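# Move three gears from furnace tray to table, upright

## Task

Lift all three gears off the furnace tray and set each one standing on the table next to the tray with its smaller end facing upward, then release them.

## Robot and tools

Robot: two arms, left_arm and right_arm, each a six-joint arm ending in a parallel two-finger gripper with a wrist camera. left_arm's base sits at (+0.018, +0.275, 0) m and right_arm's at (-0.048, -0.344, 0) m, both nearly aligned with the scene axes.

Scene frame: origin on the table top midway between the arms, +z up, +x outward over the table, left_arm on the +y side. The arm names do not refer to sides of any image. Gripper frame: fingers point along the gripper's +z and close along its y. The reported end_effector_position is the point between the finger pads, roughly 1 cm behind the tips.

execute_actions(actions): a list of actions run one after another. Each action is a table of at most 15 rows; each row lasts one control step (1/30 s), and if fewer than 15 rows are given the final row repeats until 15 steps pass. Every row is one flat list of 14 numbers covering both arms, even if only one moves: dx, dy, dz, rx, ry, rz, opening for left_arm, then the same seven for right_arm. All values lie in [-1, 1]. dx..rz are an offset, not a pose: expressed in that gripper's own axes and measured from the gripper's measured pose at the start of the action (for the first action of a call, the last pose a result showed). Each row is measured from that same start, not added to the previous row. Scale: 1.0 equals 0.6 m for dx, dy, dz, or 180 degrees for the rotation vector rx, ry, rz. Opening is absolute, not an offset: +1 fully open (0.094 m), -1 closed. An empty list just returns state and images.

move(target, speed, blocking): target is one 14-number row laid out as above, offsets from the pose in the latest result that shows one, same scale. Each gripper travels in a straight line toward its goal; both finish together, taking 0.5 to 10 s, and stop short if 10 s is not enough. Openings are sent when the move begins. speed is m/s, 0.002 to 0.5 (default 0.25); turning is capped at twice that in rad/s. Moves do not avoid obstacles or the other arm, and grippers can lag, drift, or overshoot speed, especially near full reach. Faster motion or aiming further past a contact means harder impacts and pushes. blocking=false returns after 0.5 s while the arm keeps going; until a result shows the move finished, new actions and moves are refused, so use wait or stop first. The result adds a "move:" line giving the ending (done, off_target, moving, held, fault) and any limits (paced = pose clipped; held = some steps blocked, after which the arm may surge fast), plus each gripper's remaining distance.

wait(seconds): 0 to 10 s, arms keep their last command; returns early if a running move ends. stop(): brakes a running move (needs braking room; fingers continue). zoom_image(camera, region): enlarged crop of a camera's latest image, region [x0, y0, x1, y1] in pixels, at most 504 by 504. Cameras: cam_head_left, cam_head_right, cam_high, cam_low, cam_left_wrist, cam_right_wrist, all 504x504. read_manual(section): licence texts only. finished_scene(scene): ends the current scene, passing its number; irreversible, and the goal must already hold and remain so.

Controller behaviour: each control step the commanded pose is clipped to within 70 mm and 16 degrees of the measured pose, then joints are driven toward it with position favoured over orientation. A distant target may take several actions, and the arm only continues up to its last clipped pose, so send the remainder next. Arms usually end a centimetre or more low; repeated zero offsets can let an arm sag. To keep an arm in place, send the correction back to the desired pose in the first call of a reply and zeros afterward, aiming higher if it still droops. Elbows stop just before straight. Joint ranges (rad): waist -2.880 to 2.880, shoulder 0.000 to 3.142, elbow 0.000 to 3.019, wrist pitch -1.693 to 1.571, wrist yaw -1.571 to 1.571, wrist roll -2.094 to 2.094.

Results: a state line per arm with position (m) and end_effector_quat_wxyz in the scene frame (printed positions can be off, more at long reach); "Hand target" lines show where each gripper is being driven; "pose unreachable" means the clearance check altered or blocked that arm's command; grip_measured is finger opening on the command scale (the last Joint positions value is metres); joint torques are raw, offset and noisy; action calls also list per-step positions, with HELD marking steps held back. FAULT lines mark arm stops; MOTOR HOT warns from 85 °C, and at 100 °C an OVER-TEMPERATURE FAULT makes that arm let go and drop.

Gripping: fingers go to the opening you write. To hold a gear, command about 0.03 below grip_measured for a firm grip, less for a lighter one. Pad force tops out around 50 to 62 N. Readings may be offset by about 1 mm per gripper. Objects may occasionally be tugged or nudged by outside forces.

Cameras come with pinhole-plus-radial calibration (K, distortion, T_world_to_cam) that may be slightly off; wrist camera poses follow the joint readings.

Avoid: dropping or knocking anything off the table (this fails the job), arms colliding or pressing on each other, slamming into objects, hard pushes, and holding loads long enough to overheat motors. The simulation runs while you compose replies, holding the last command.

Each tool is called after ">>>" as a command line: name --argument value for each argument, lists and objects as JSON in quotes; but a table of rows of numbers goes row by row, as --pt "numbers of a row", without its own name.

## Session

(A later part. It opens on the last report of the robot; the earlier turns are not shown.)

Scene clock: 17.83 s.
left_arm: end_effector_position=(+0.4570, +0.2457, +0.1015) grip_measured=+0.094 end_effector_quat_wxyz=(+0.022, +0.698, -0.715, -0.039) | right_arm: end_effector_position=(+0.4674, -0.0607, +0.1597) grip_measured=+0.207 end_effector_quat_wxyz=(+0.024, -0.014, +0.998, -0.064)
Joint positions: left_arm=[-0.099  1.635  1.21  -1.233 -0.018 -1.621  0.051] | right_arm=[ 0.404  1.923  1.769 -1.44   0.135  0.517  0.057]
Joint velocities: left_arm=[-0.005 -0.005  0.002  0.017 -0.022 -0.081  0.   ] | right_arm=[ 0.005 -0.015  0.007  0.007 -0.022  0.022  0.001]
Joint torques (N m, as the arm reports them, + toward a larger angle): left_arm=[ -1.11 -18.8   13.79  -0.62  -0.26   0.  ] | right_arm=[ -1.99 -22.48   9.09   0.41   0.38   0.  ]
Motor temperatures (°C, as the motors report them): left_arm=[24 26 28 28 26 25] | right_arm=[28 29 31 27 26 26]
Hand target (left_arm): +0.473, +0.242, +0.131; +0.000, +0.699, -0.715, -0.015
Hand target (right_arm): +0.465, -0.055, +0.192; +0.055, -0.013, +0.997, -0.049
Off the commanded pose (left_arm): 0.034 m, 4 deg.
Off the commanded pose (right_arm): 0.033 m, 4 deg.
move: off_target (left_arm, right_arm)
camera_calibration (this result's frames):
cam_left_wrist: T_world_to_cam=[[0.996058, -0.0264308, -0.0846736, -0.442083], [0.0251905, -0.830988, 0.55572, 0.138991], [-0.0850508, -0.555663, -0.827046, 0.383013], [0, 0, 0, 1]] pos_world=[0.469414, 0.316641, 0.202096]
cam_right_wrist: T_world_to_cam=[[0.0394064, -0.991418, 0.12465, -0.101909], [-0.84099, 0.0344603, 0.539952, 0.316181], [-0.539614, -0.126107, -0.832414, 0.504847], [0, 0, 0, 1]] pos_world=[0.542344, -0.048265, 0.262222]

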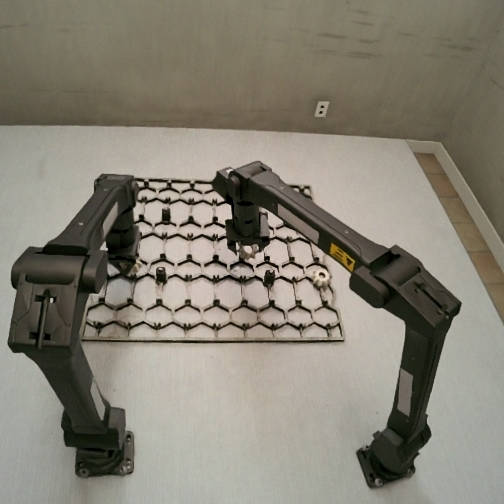

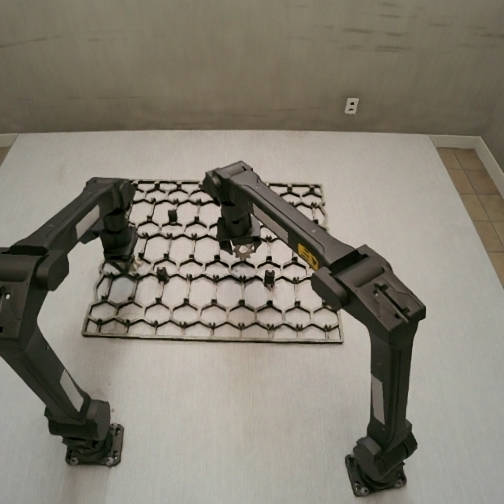

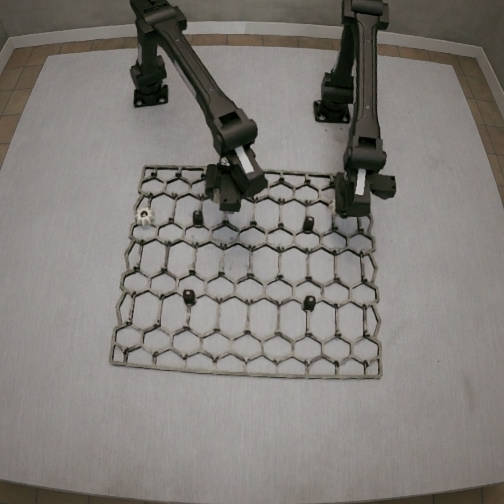

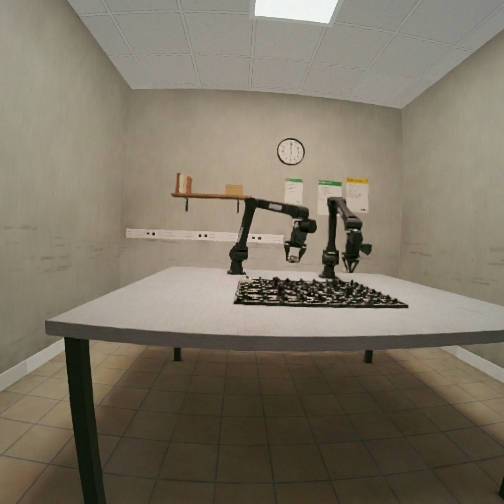

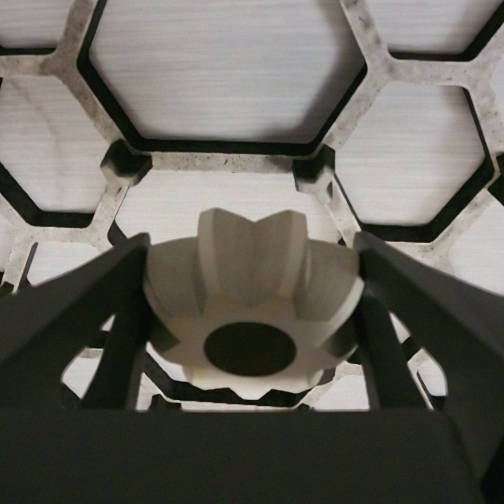

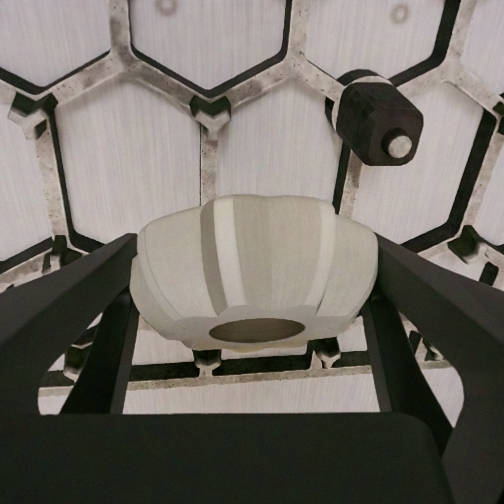

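>>> move --target '[-0.27,0,-0.03,0,0,0,-0.3, 0,-0.7,0.05,0,0,0,-1]' --speed 0.2

Scene clock: 20.57 s.
left_arm: end_effector_position=(+0.4500, +0.3987, +0.1125) grip_measured=+0.094 end_effector_quat_wxyz=(+0.034, +0.699, -0.714, -0.040) | right_arm: end_effector_position=(+0.4562, -0.4791, +0.1459) grip_measured=+0.207 end_effector_quat_wxyz=(-0.024, -0.010, +0.998, -0.062)
Joint positions: left_arm=[ 0.239  1.652  1.262 -1.279 -0.037 -1.287  0.051] | right_arm=[-0.356  1.754  1.489 -1.325  0.132 -0.235  0.057]
Joint velocities: left_arm=[-0.005 -0.005 -0.032  0.007  0.051  0.007 -0.002] | right_arm=[-0.005 -0.005  0.002  0.007 -0.022 -0.037  0.   ]
Joint torques (N m, as the arm reports them, + toward a larger angle): left_arm=[ -0.16 -13.9   14.2   -0.64  -0.33   0.1 ] | right_arm=[ -2.22 -18.47  13.55  -0.04   0.04  -0.19]
Motor temperatures (°C, as the motors report them): left_arm=[24 26 28 28 26 25] | right_arm=[28 29 31 27 26 26]
Hand target (left_arm): +0.465, +0.407, +0.124; +0.023, +0.698, -0.715, -0.036
Hand target (right_arm): +0.476, -0.481, +0.186; +0.023, -0.014, +0.997, -0.072
Off the commanded pose (left_arm): 0.018 m, 1 deg.
Off the commanded pose (right_arm): 0.045 m, 6 deg.
move: off_target (left_arm, right_arm)
camera_calibration (this result's frames):
cam_left_wrist: T_world_to_cam=[[0.99444, -0.024532, -0.102403, -0.428173], [0.0380278, -0.823187, 0.566496, 0.250044], [-0.0981939, -0.567241, -0.817677, 0.485971], [0, 0, 0, 1]] pos_world=[0.464004, 0.470991, 0.211872]
cam_right_wrist: T_world_to_cam=[[0.0368417, -0.992358, 0.117763, -0.512872], [-0.784449, 0.0442877, 0.61861, 0.29608], [-0.619098, -0.11517, -0.776822, 0.467975], [0, 0, 0, 1]] pos_world=[0.540878, -0.468169, 0.240773]

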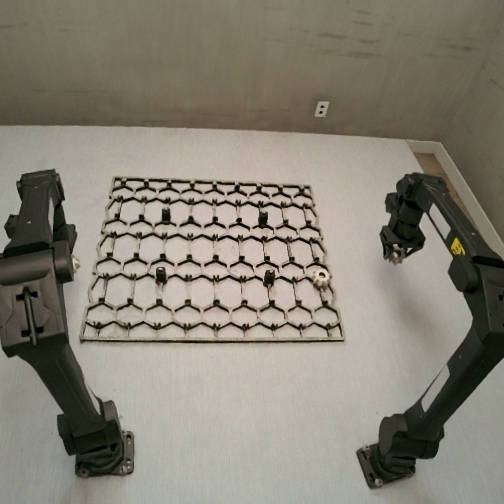

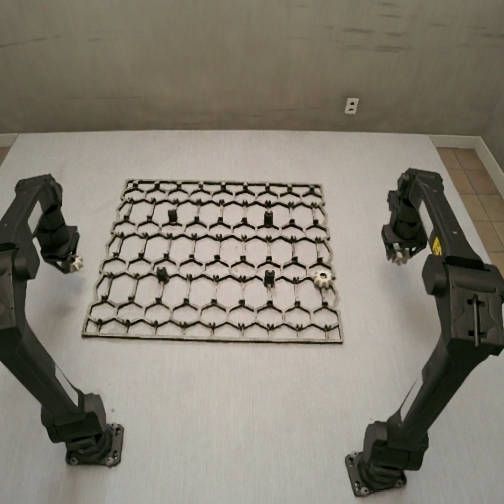

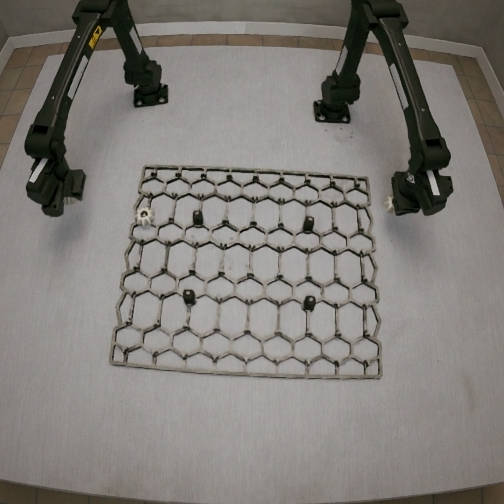

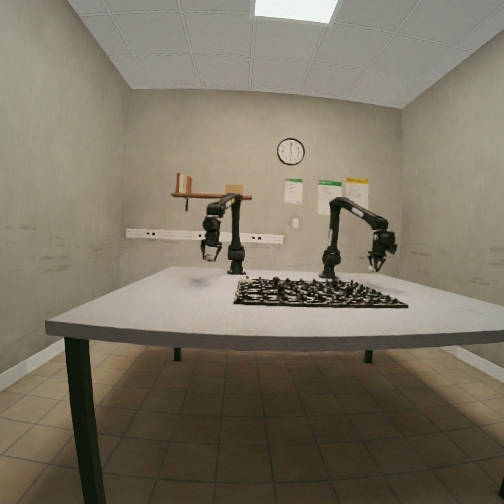

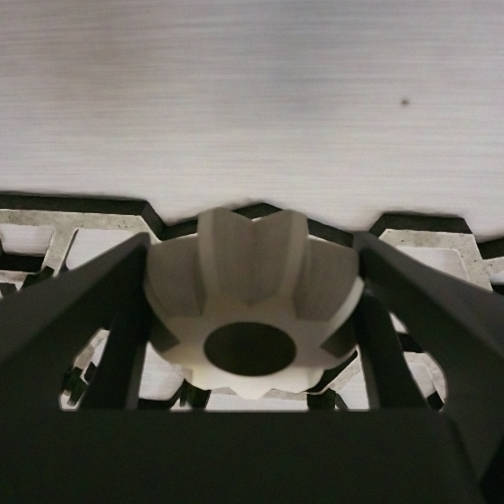

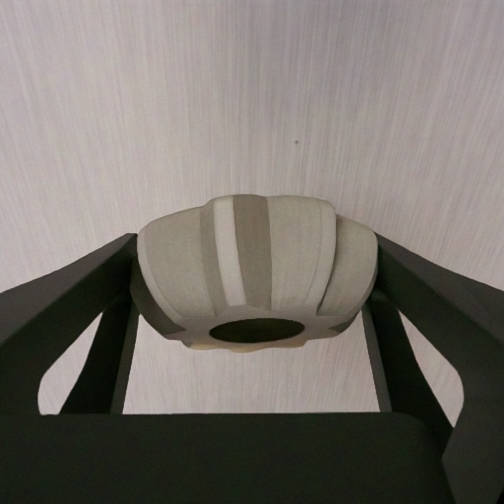

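>>> move --target '[0,0,0.175,0,0,0,-0.3, 0,0,0.16,0,0,0,-1]' --speed 0.08

Scene clock: 22.47 s.
left_arm: end_effector_position=(+0.4378, +0.3963, +0.0142) grip_measured=+0.094 end_effector_quat_wxyz=(+0.033, +0.698, -0.714, -0.041) | right_arm: end_effector_position=(+0.4502, -0.4814, +0.0463) grip_measured=+0.207 end_effector_quat_wxyz=(-0.032, -0.014, +0.998, -0.060)
Joint positions: left_arm=[ 0.24   1.754  1.102 -1.018 -0.04  -1.284  0.051] | right_arm=[-0.363  1.848  1.341 -1.098  0.132 -0.249  0.057]
Joint velocities: left_arm=[-0.005 -0.015 -0.012  0.002 -0.022 -0.081  0.001] | right_arm=[-0.005 -0.005  0.002 -0.017 -0.022 -0.022 -0.   ]
Joint torques (N m, as the arm reports them, + toward a larger angle): left_arm=[  0.   -14.14   8.61   0.75  -0.16   0.09] | right_arm=[ -3.58 -15.96   8.33   0.41   0.15  -0.2 ]
Motor temperatures (°C, as the motors report them): left_arm=[24 26 28 28 26 25] | right_arm=[28 29 31 27 26 26]
Hand target (left_arm): +0.440, +0.401, +0.008; +0.033, +0.698, -0.714, -0.040
Hand target (right_arm): +0.452, -0.491, +0.050; -0.025, -0.010, +0.998, -0.062
Off the commanded pose (left_arm): 0.007 m, 0 deg.
Off the commanded pose (right_arm): 0.011 m, 1 deg.
move: off_target (right_arm)
camera_calibration (this result's frames):
cam_left_wrist: T_world_to_cam=[[0.994304, -0.0256903, -0.103435, -0.425604], [0.0374706, -0.824289, 0.564928, 0.304968], [-0.0997735, -0.565587, -0.818631, 0.403033], [0, 0, 0, 1]] pos_world=[0.451965, 0.468398, 0.113628]
cam_right_wrist: T_world_to_cam=[[0.045784, -0.992529, 0.113095, -0.507093], [-0.774581, 0.0362199, 0.631437, 0.344115], [-0.630816, -0.116511, -0.767135, 0.39079], [0, 0, 0, 1]] pos_world=[0.536278, -0.470236, 0.139852]

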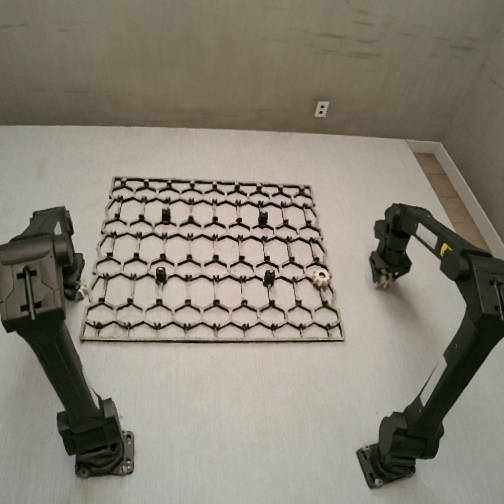

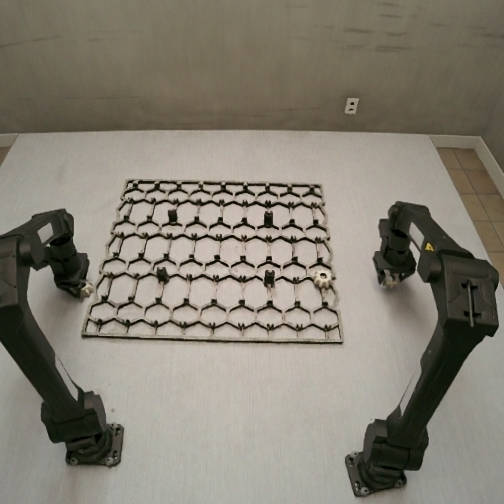

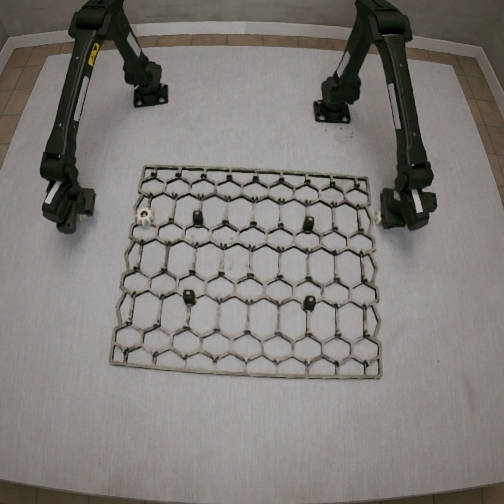

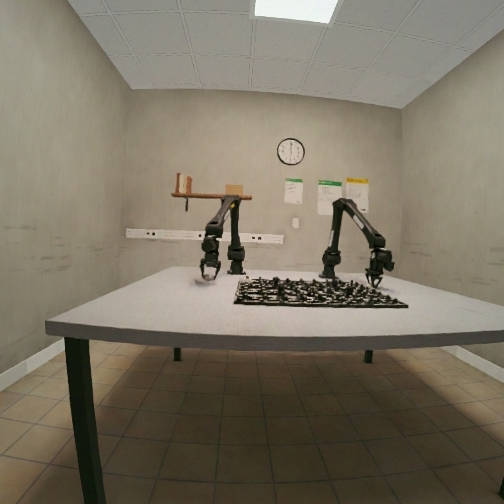

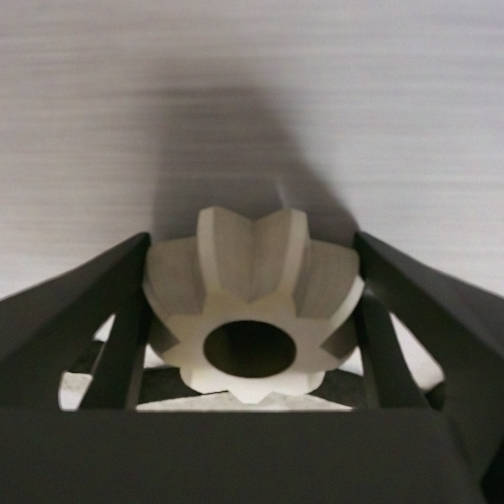

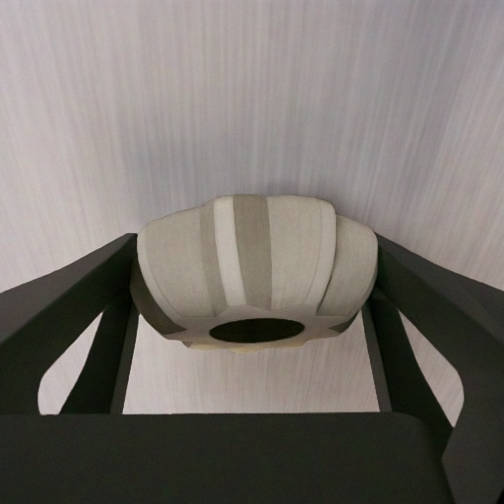

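>>> move --target '[0,0,0,0,0,0,1, 0,0,0.04,0,0,0,0.19]' --speed 0.04

>>> move --target '[0,0,-0.15,0,0,0,1, 0,0,0,0,0,0,1]' --speed 0.15

Scene clock: 23.43 s.
left_arm: end_effector_position=(+0.4379, +0.3963, +0.0145) grip_measured=+1.000 end_effector_quat_wxyz=(+0.033, +0.698, -0.714, -0.041) | right_arm: end_effector_position=(+0.4491, -0.4812, +0.0283) grip_measured=+0.208 end_effector_quat_wxyz=(-0.033, -0.014, +0.998, -0.060)
Joint positions: left_arm=[ 0.24   1.753  1.102 -1.018 -0.04  -1.284  0.094] | right_arm=[-0.363  1.87   1.319 -1.056  0.132 -0.249  0.057]
Joint velocities: left_arm=[-0.015 -0.005 -0.017 -0.017 -0.081  0.051  0.   ] | right_arm=[ 0.005  0.005  0.017  0.007 -0.022  0.037 -0.001]
Joint torques (N m, as the arm reports them, + toward a larger angle): left_arm=[ -0.57 -16.01   8.11  -0.11  -0.18   0.03] | right_arm=[ -4.66 -15.88   7.02   0.83   0.13  -0.17]
Motor temperatures (°C, as the motors report them): left_arm=[24 26 28 28 26 25] | right_arm=[28 29 31 27 26 26]
Hand target (left_arm): +0.438, +0.396, +0.014; +0.034, +0.698, -0.714, -0.041
Hand target (right_arm): +0.449, -0.484, +0.023; -0.032, -0.014, +0.998, -0.060
Off the commanded pose (left_arm): 0.000 m, 0 deg.
Off the commanded pose (right_arm): 0.007 m, 0 deg.
move: done
camera_calibration (this result's frames):
cam_left_wrist: T_world_to_cam=[[0.99438, -0.0256697, -0.102708, -0.425708], [0.0370547, -0.824402, 0.564791, 0.305035], [-0.0991708, -0.565423, -0.818818, 0.402988], [0, 0, 0, 1]] pos_world=[0.451977, 0.468402, 0.113969]
cam_right_wrist: T_world_to_cam=[[0.04591, -0.992557, 0.112792, -0.504828], [-0.773875, 0.0360595, 0.632311, 0.354187], [-0.631672, -0.116317, -0.76646, 0.376814], [0, 0, 0, 1]] pos_world=[0.535296, -0.470013, 0.121797]

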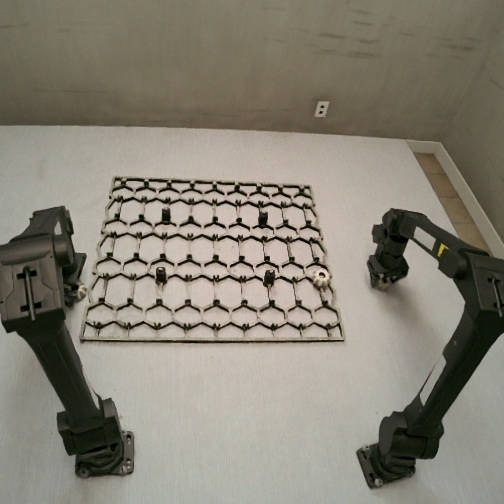

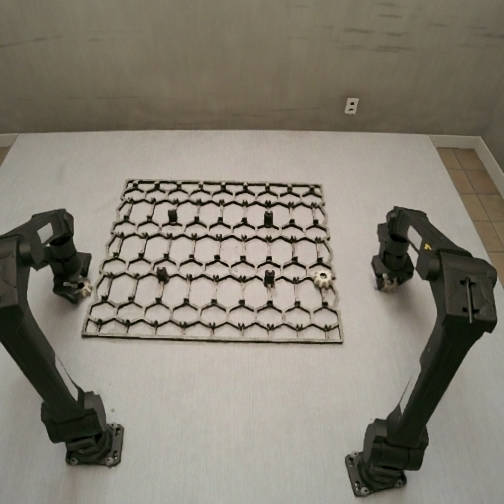

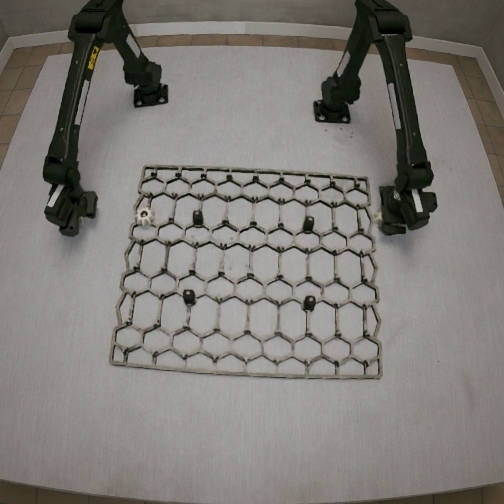

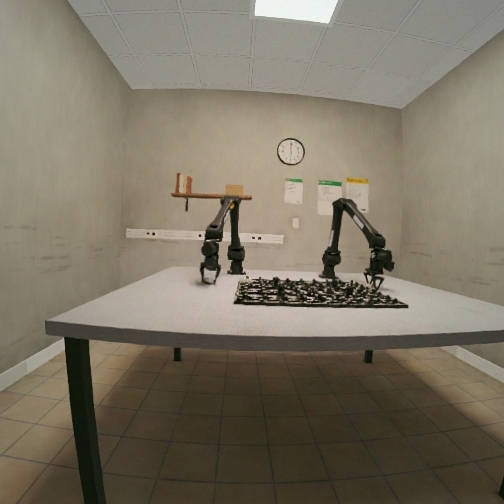

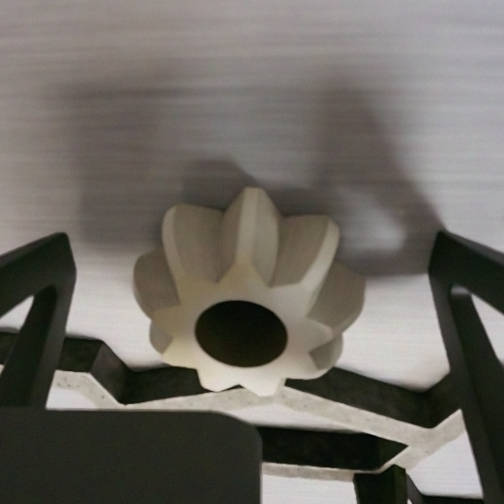

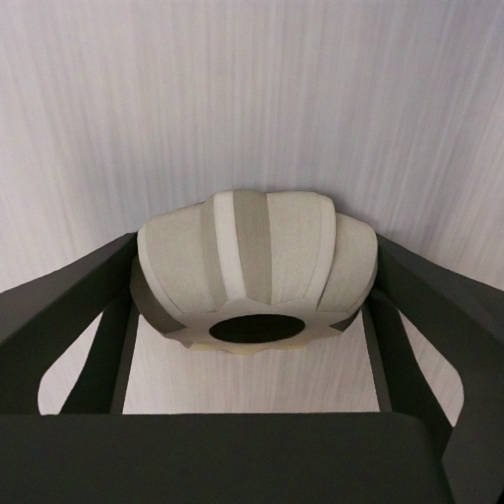

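Scene clock: 24.40 s.
left_arm: end_effector_position=(+0.4360, +0.3958, +0.0926) grip_measured=+1.000 end_effector_quat_wxyz=(+0.043, +0.697, -0.714, -0.047) | right_arm: end_effector_position=(+0.4491, -0.4812, +0.0283) grip_measured=+1.000 end_effector_quat_wxyz=(-0.033, -0.014, +0.998, -0.060)
Joint positions: left_arm=[ 0.24   1.653  1.204 -1.243 -0.04  -1.284  0.094] | right_arm=[-0.363  1.87   1.319 -1.056  0.132 -0.249  0.094]
Joint velocities: left_arm=[-0.005 -0.005  0.002 -0.007  0.037 -0.066  0.   ] | right_arm=[-0.024 -0.015 -0.002 -0.002  0.037 -0.022  0.   ]
Joint torques (N m, as the arm reports them, + toward a larger angle): left_arm=[ -1.54 -15.89  11.61  -0.75  -0.19  -0.08] | right_arm=[ -3.07 -16.32   7.55  -0.03   0.14  -0.03]
Motor temperatures (°C, as the motors report them): left_arm=[24 26 28 28 26 25] | right_arm=[28 29 31 27 26 26]
Hand target (left_arm): +0.446, +0.394, +0.104; +0.033, +0.698, -0.714, -0.041
Hand target (right_arm): +0.449, -0.481, +0.028; -0.033, -0.014, +0.998, -0.060
Off the commanded pose (left_arm): 0.016 m, 1 deg.
Off the commanded pose (right_arm): 0.000 m, 0 deg.
move: off_target (left_arm)
camera_calibration (this result's frames):
cam_left_wrist: T_world_to_cam=[[0.991825, -0.0263649, -0.124849, -0.412373], [0.0497824, -0.820938, 0.568842, 0.253283], [-0.117491, -0.570408, -0.812915, 0.475857], [0, 0, 0, 1]] pos_world=[0.452301, 0.46849, 0.191269]
cam_right_wrist: T_world_to_cam=[[0.04591, -0.992557, 0.112792, -0.504828], [-0.773875, 0.0360595, 0.632311, 0.354187], [-0.631672, -0.116317, -0.76646, 0.376814], [0, 0, 0, 1]] pos_world=[0.535296, -0.470013, 0.121797]

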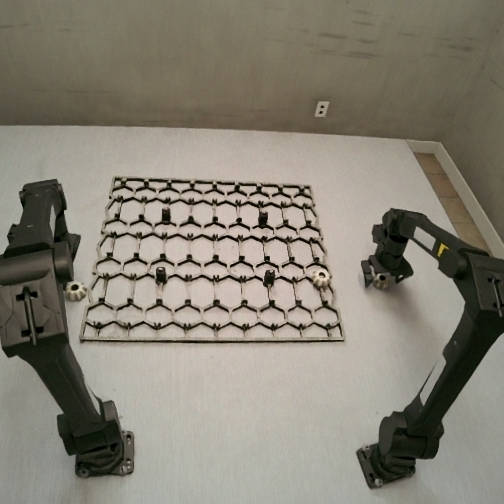

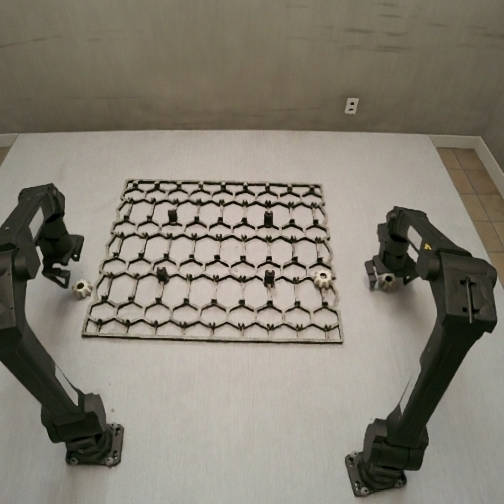

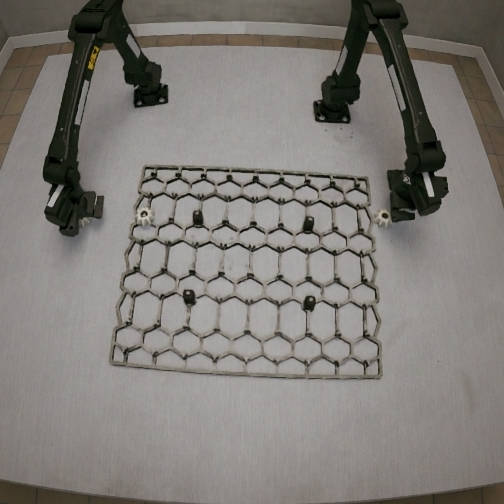

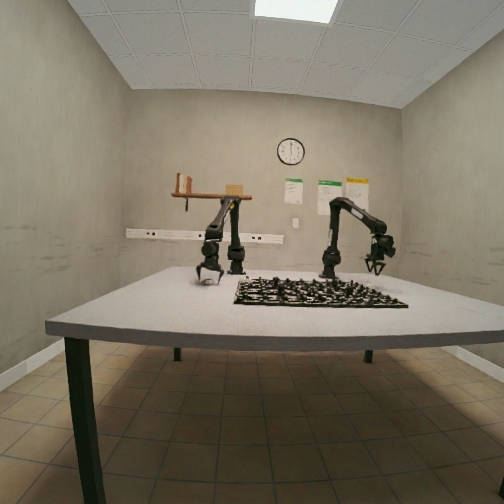

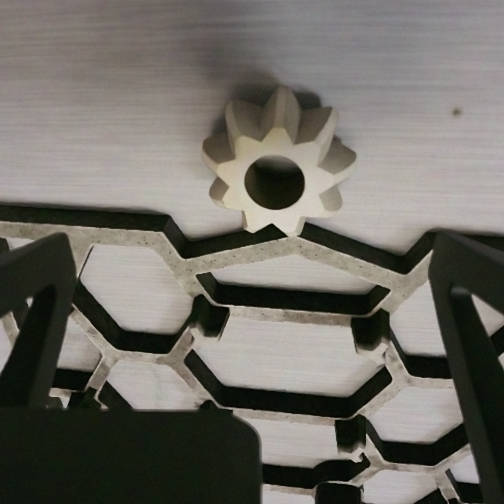

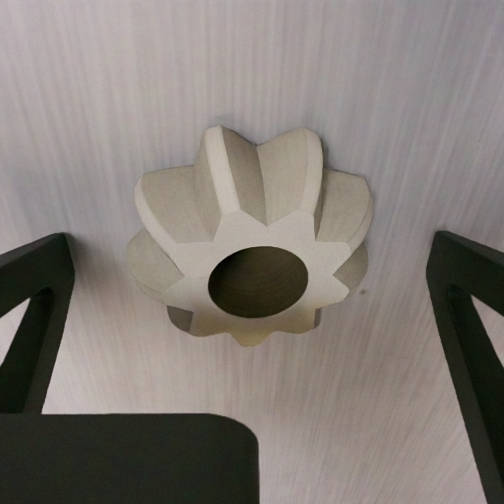

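>>> move --target '[0,0,-0.02,0,0,0,1, 0,0.03,-0.17,0,0,0,1]' --speed 0.2

>>> move --target '[0,0,0,0,0,0,1, -0.02,0.3,-0.06,0,0,0,1]' --speed 0.2

Scene clock: 25.57 s.
left_arm: end_effector_position=(+0.4314, +0.3945, +0.0932) grip_measured=+1.000 end_effector_quat_wxyz=(+0.052, +0.697, -0.713, -0.052) | right_arm: end_effector_position=(+0.4379, -0.4540, +0.1050) grip_measured=+1.000 end_effector_quat_wxyz=(-0.059, -0.016, +0.997, -0.055)
Joint positions: left_arm=[ 0.24   1.653  1.204 -1.262 -0.04  -1.284  0.094] | right_arm=[-0.315  1.775  1.402 -1.293  0.13  -0.202  0.094]
Joint velocities: left_arm=[ 0.005  0.005 -0.007 -0.002 -0.022 -0.037  0.   ] | right_arm=[-0.005 -0.005  0.007  0.002  0.007 -0.066  0.   ]
Joint torques (N m, as the arm reports them, + toward a larger angle): left_arm=[ -1.04 -16.48  10.93  -0.64  -0.21   0.  ] | right_arm=[ -1.83 -16.49  12.    -0.75   0.04   0.02]
Motor temperatures (°C, as the motors report them): left_arm=[24 26 28 28 26 25] | right_arm=[28 29 31 27 26 26]
Hand target (left_arm): +0.437, +0.396, +0.104; +0.043, +0.697, -0.714, -0.047
Hand target (right_arm): +0.454, -0.451, +0.128; -0.032, -0.014, +0.998, -0.059
Off the commanded pose (left_arm): 0.013 m, 1 deg.
Off the commanded pose (right_arm): 0.028 m, 3 deg.
move: off_target (left_arm, right_arm); limits=paced
camera_calibration (this result's frames):
cam_left_wrist: T_world_to_cam=[[0.989308, -0.0270498, -0.143309, -0.404715], [0.0604909, -0.818025, 0.571994, 0.246068], [-0.132702, -0.574547, -0.807642, 0.482825], [0, 0, 0, 1]] pos_world=[0.449575, 0.467748, 0.191202]
cam_right_wrist: T_world_to_cam=[[0.0514209, -0.993596, 0.100611, -0.48766], [-0.739954, 0.0297518, 0.671999, 0.274137], [-0.670689, -0.109002, -0.733686, 0.448607], [0, 0, 0, 1]] pos_world=[0.528801, -0.443794, 0.19398]

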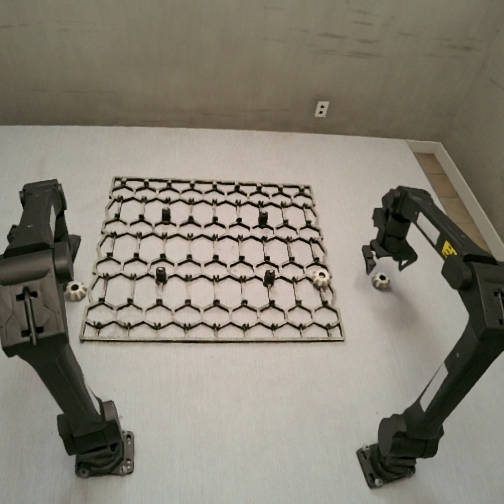

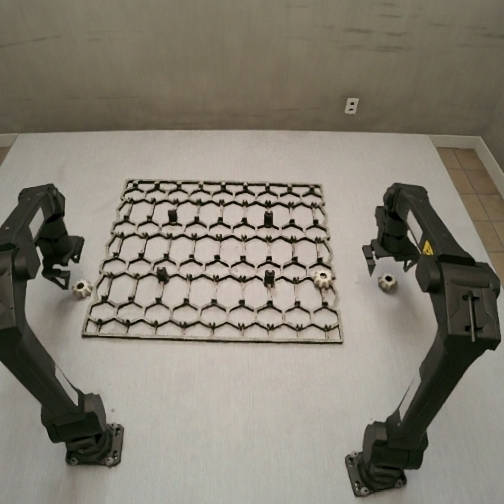

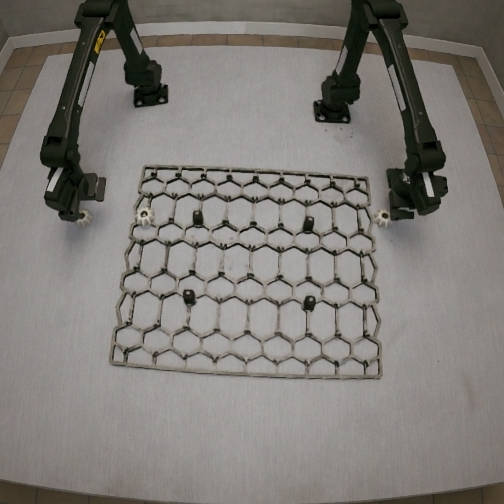

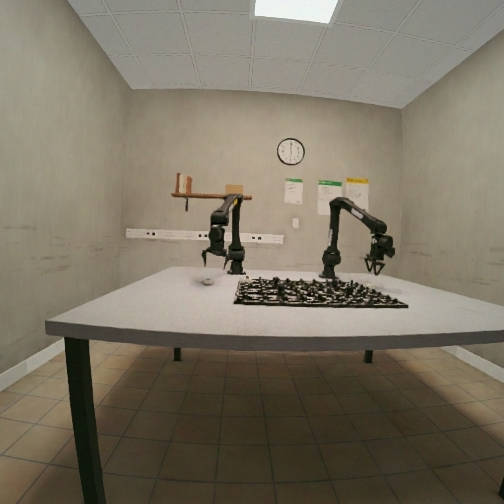

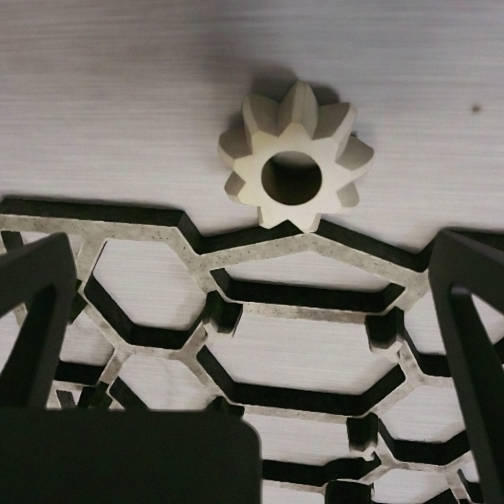

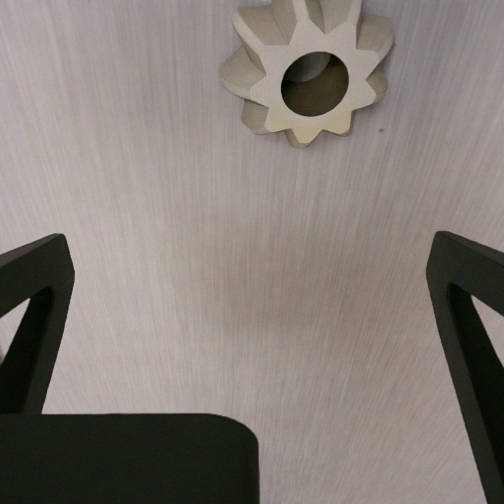

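Scene clock: 27.00 s.
left_arm: end_effector_position=(+0.4314, +0.3945, +0.0932) grip_measured=+1.000 end_effector_quat_wxyz=(+0.052, +0.697, -0.713, -0.052) | right_arm: end_effector_position=(+0.4277, -0.2735, +0.1084) grip_measured=+1.000 end_effector_quat_wxyz=(-0.076, -0.023, +0.995, -0.054)
Joint positions: left_arm=[ 0.24   1.653  1.204 -1.262 -0.04  -1.284  0.094] | right_arm=[ 0.04   1.775  1.407 -1.37   0.083  0.139  0.094]
Joint velocities: left_arm=[-0.015 -0.005  0.002 -0.012  0.007  0.022  0.   ] | right_arm=[ 0.005 -0.005  0.002  0.022 -0.081  0.007  0.   ]
Joint torques (N m, as the arm reports them, + toward a larger angle): left_arm=[ -0.8  -15.31   9.03  -0.22  -0.23   0.04] | right_arm=[ -2.35 -14.36  13.17  -1.03   0.     0.02]
Motor temperatures (°C, as the motors report them): left_arm=[24 26 28 28 26 25] | right_arm=[28 29 31 27 26 26]
Hand target (left_arm): +0.431, +0.395, +0.093; +0.052, +0.697, -0.713, -0.052
Hand target (right_arm): +0.447, -0.270, +0.122; -0.057, -0.016, +0.997, -0.051
Off the commanded pose (left_arm): 0.000 m, 0 deg.
Off the commanded pose (right_arm): 0.023 m, 2 deg.
move: off_target (right_arm)
camera_calibration (this result's frames):
cam_left_wrist: T_world_to_cam=[[0.989308, -0.0270498, -0.143309, -0.404715], [0.0604909, -0.818025, 0.571994, 0.246068], [-0.132702, -0.574547, -0.807642, 0.482825], [0, 0, 0, 1]] pos_world=[0.449575, 0.467748, 0.191202]
cam_right_wrist: T_world_to_cam=[[0.0676812, -0.992928, 0.0975345, -0.314513], [-0.716603, 0.0196398, 0.697205, 0.243524], [-0.69419, -0.117081, -0.710206, 0.469269], [0, 0, 0, 1]] pos_world=[0.521558, -0.262129, 0.194167]

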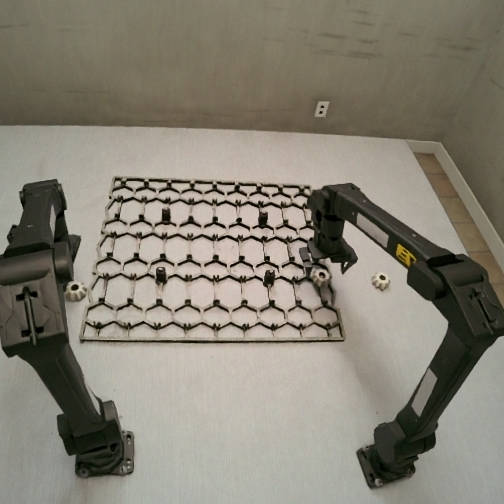

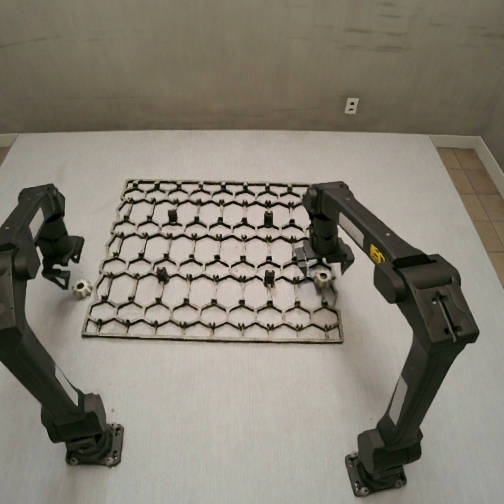

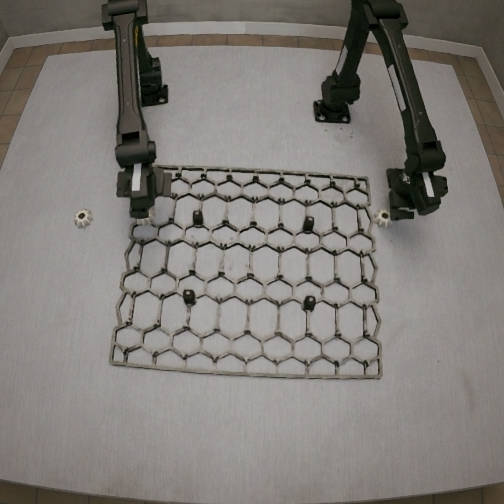

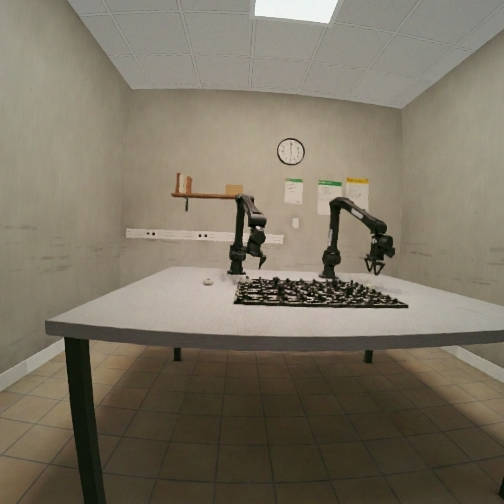

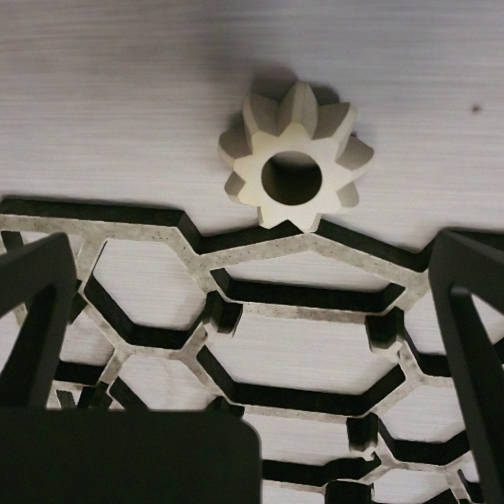

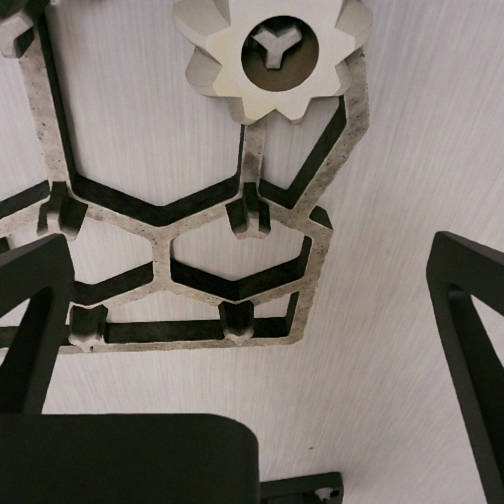

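>>> move --target '[0,0,0,0,0,0,1, -0.097,-0.017,0.1,-0.033,-0.07,0,1]' --speed 0.1

Scene clock: 28.77 s.
left_arm: end_effector_position=(+0.4314, +0.3945, +0.0932) grip_measured=+1.000 end_effector_quat_wxyz=(+0.052, +0.697, -0.713, -0.052) | right_arm: end_effector_position=(+0.4767, -0.2809, +0.0501) grip_measured=+1.000 end_effector_quat_wxyz=(+0.037, -0.027, +0.999, -0.002)
Joint positions: left_arm=[ 0.24   1.653  1.204 -1.262 -0.04  -1.284  0.094] | right_arm=[-0.014  1.81   1.297 -0.985  0.011  0.071  0.094]
Joint velocities: left_arm=[ 0.005 -0.005  0.012 -0.002 -0.037 -0.095  0.   ] | right_arm=[-0.005 -0.015 -0.007  0.007 -0.037 -0.022  0.   ]
Joint torques (N m, as the arm reports them, + toward a larger angle): left_arm=[ -0.25 -15.93   9.08  -0.02  -0.21   0.02] | right_arm=[ -4.44 -14.59   7.41   0.39  -0.06  -0.2 ]
Motor temperatures (°C, as the motors report them): left_arm=[24 26 28 28 26 25] | right_arm=[28 29 31 27 26 26]
Hand target (left_arm): +0.431, +0.395, +0.093; +0.052, +0.697, -0.713, -0.052
Hand target (right_arm): +0.477, -0.288, +0.041; +0.033, -0.024, +0.999, -0.001
Off the commanded pose (left_arm): 0.000 m, 0 deg.
Off the commanded pose (right_arm): 0.011 m, 1 deg.
move: off_target (right_arm)
camera_calibration (this result's frames):
cam_left_wrist: T_world_to_cam=[[0.989308, -0.0270498, -0.143309, -0.404715], [0.0604909, -0.818025, 0.571994, 0.246068], [-0.132702, -0.574547, -0.807642, 0.482825], [0, 0, 0, 1]] pos_world=[0.449575, 0.467748, 0.191202]
cam_right_wrist: T_world_to_cam=[[0.0675618, -0.997712, 0.00230054, -0.316046], [-0.852803, -0.0565519, 0.519162, 0.371867], [-0.517844, -0.0370374, -0.854673, 0.406604], [0, 0, 0, 1]] pos_world=[0.549039, -0.279233, 0.155182]

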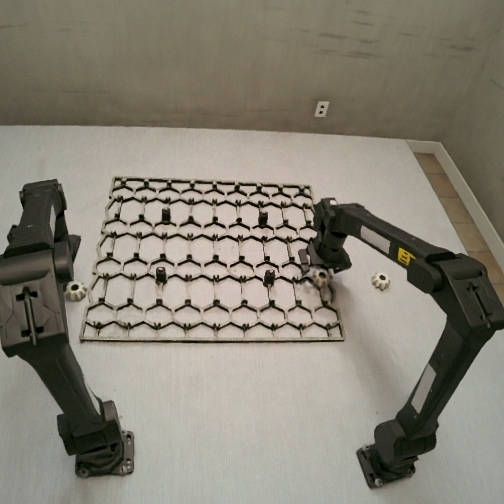

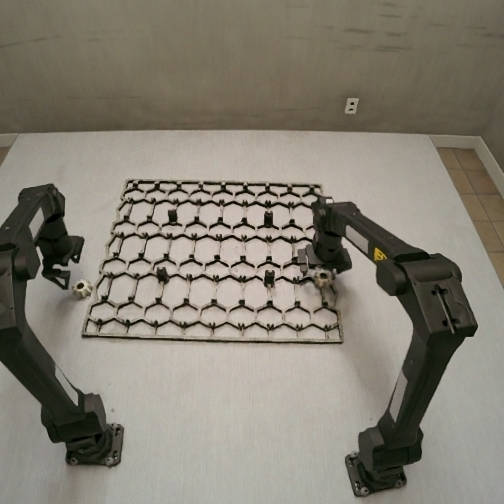

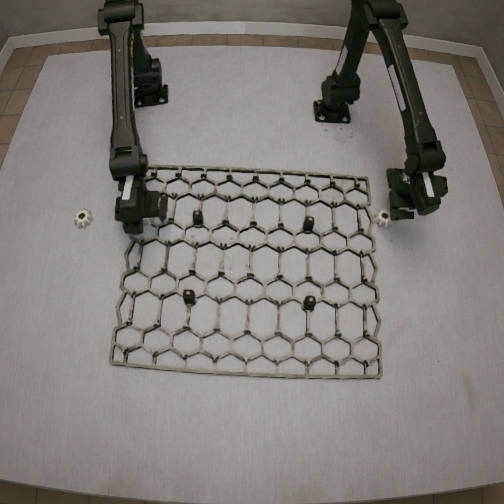

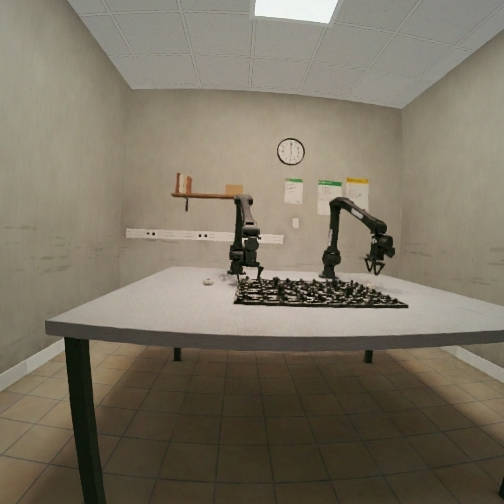

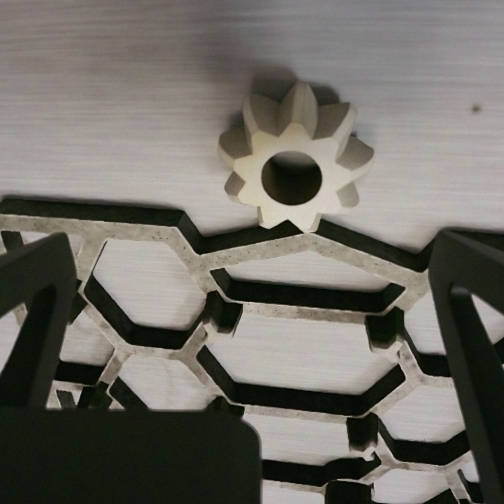

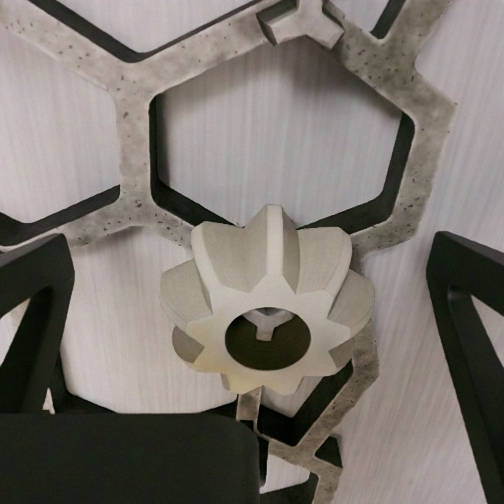

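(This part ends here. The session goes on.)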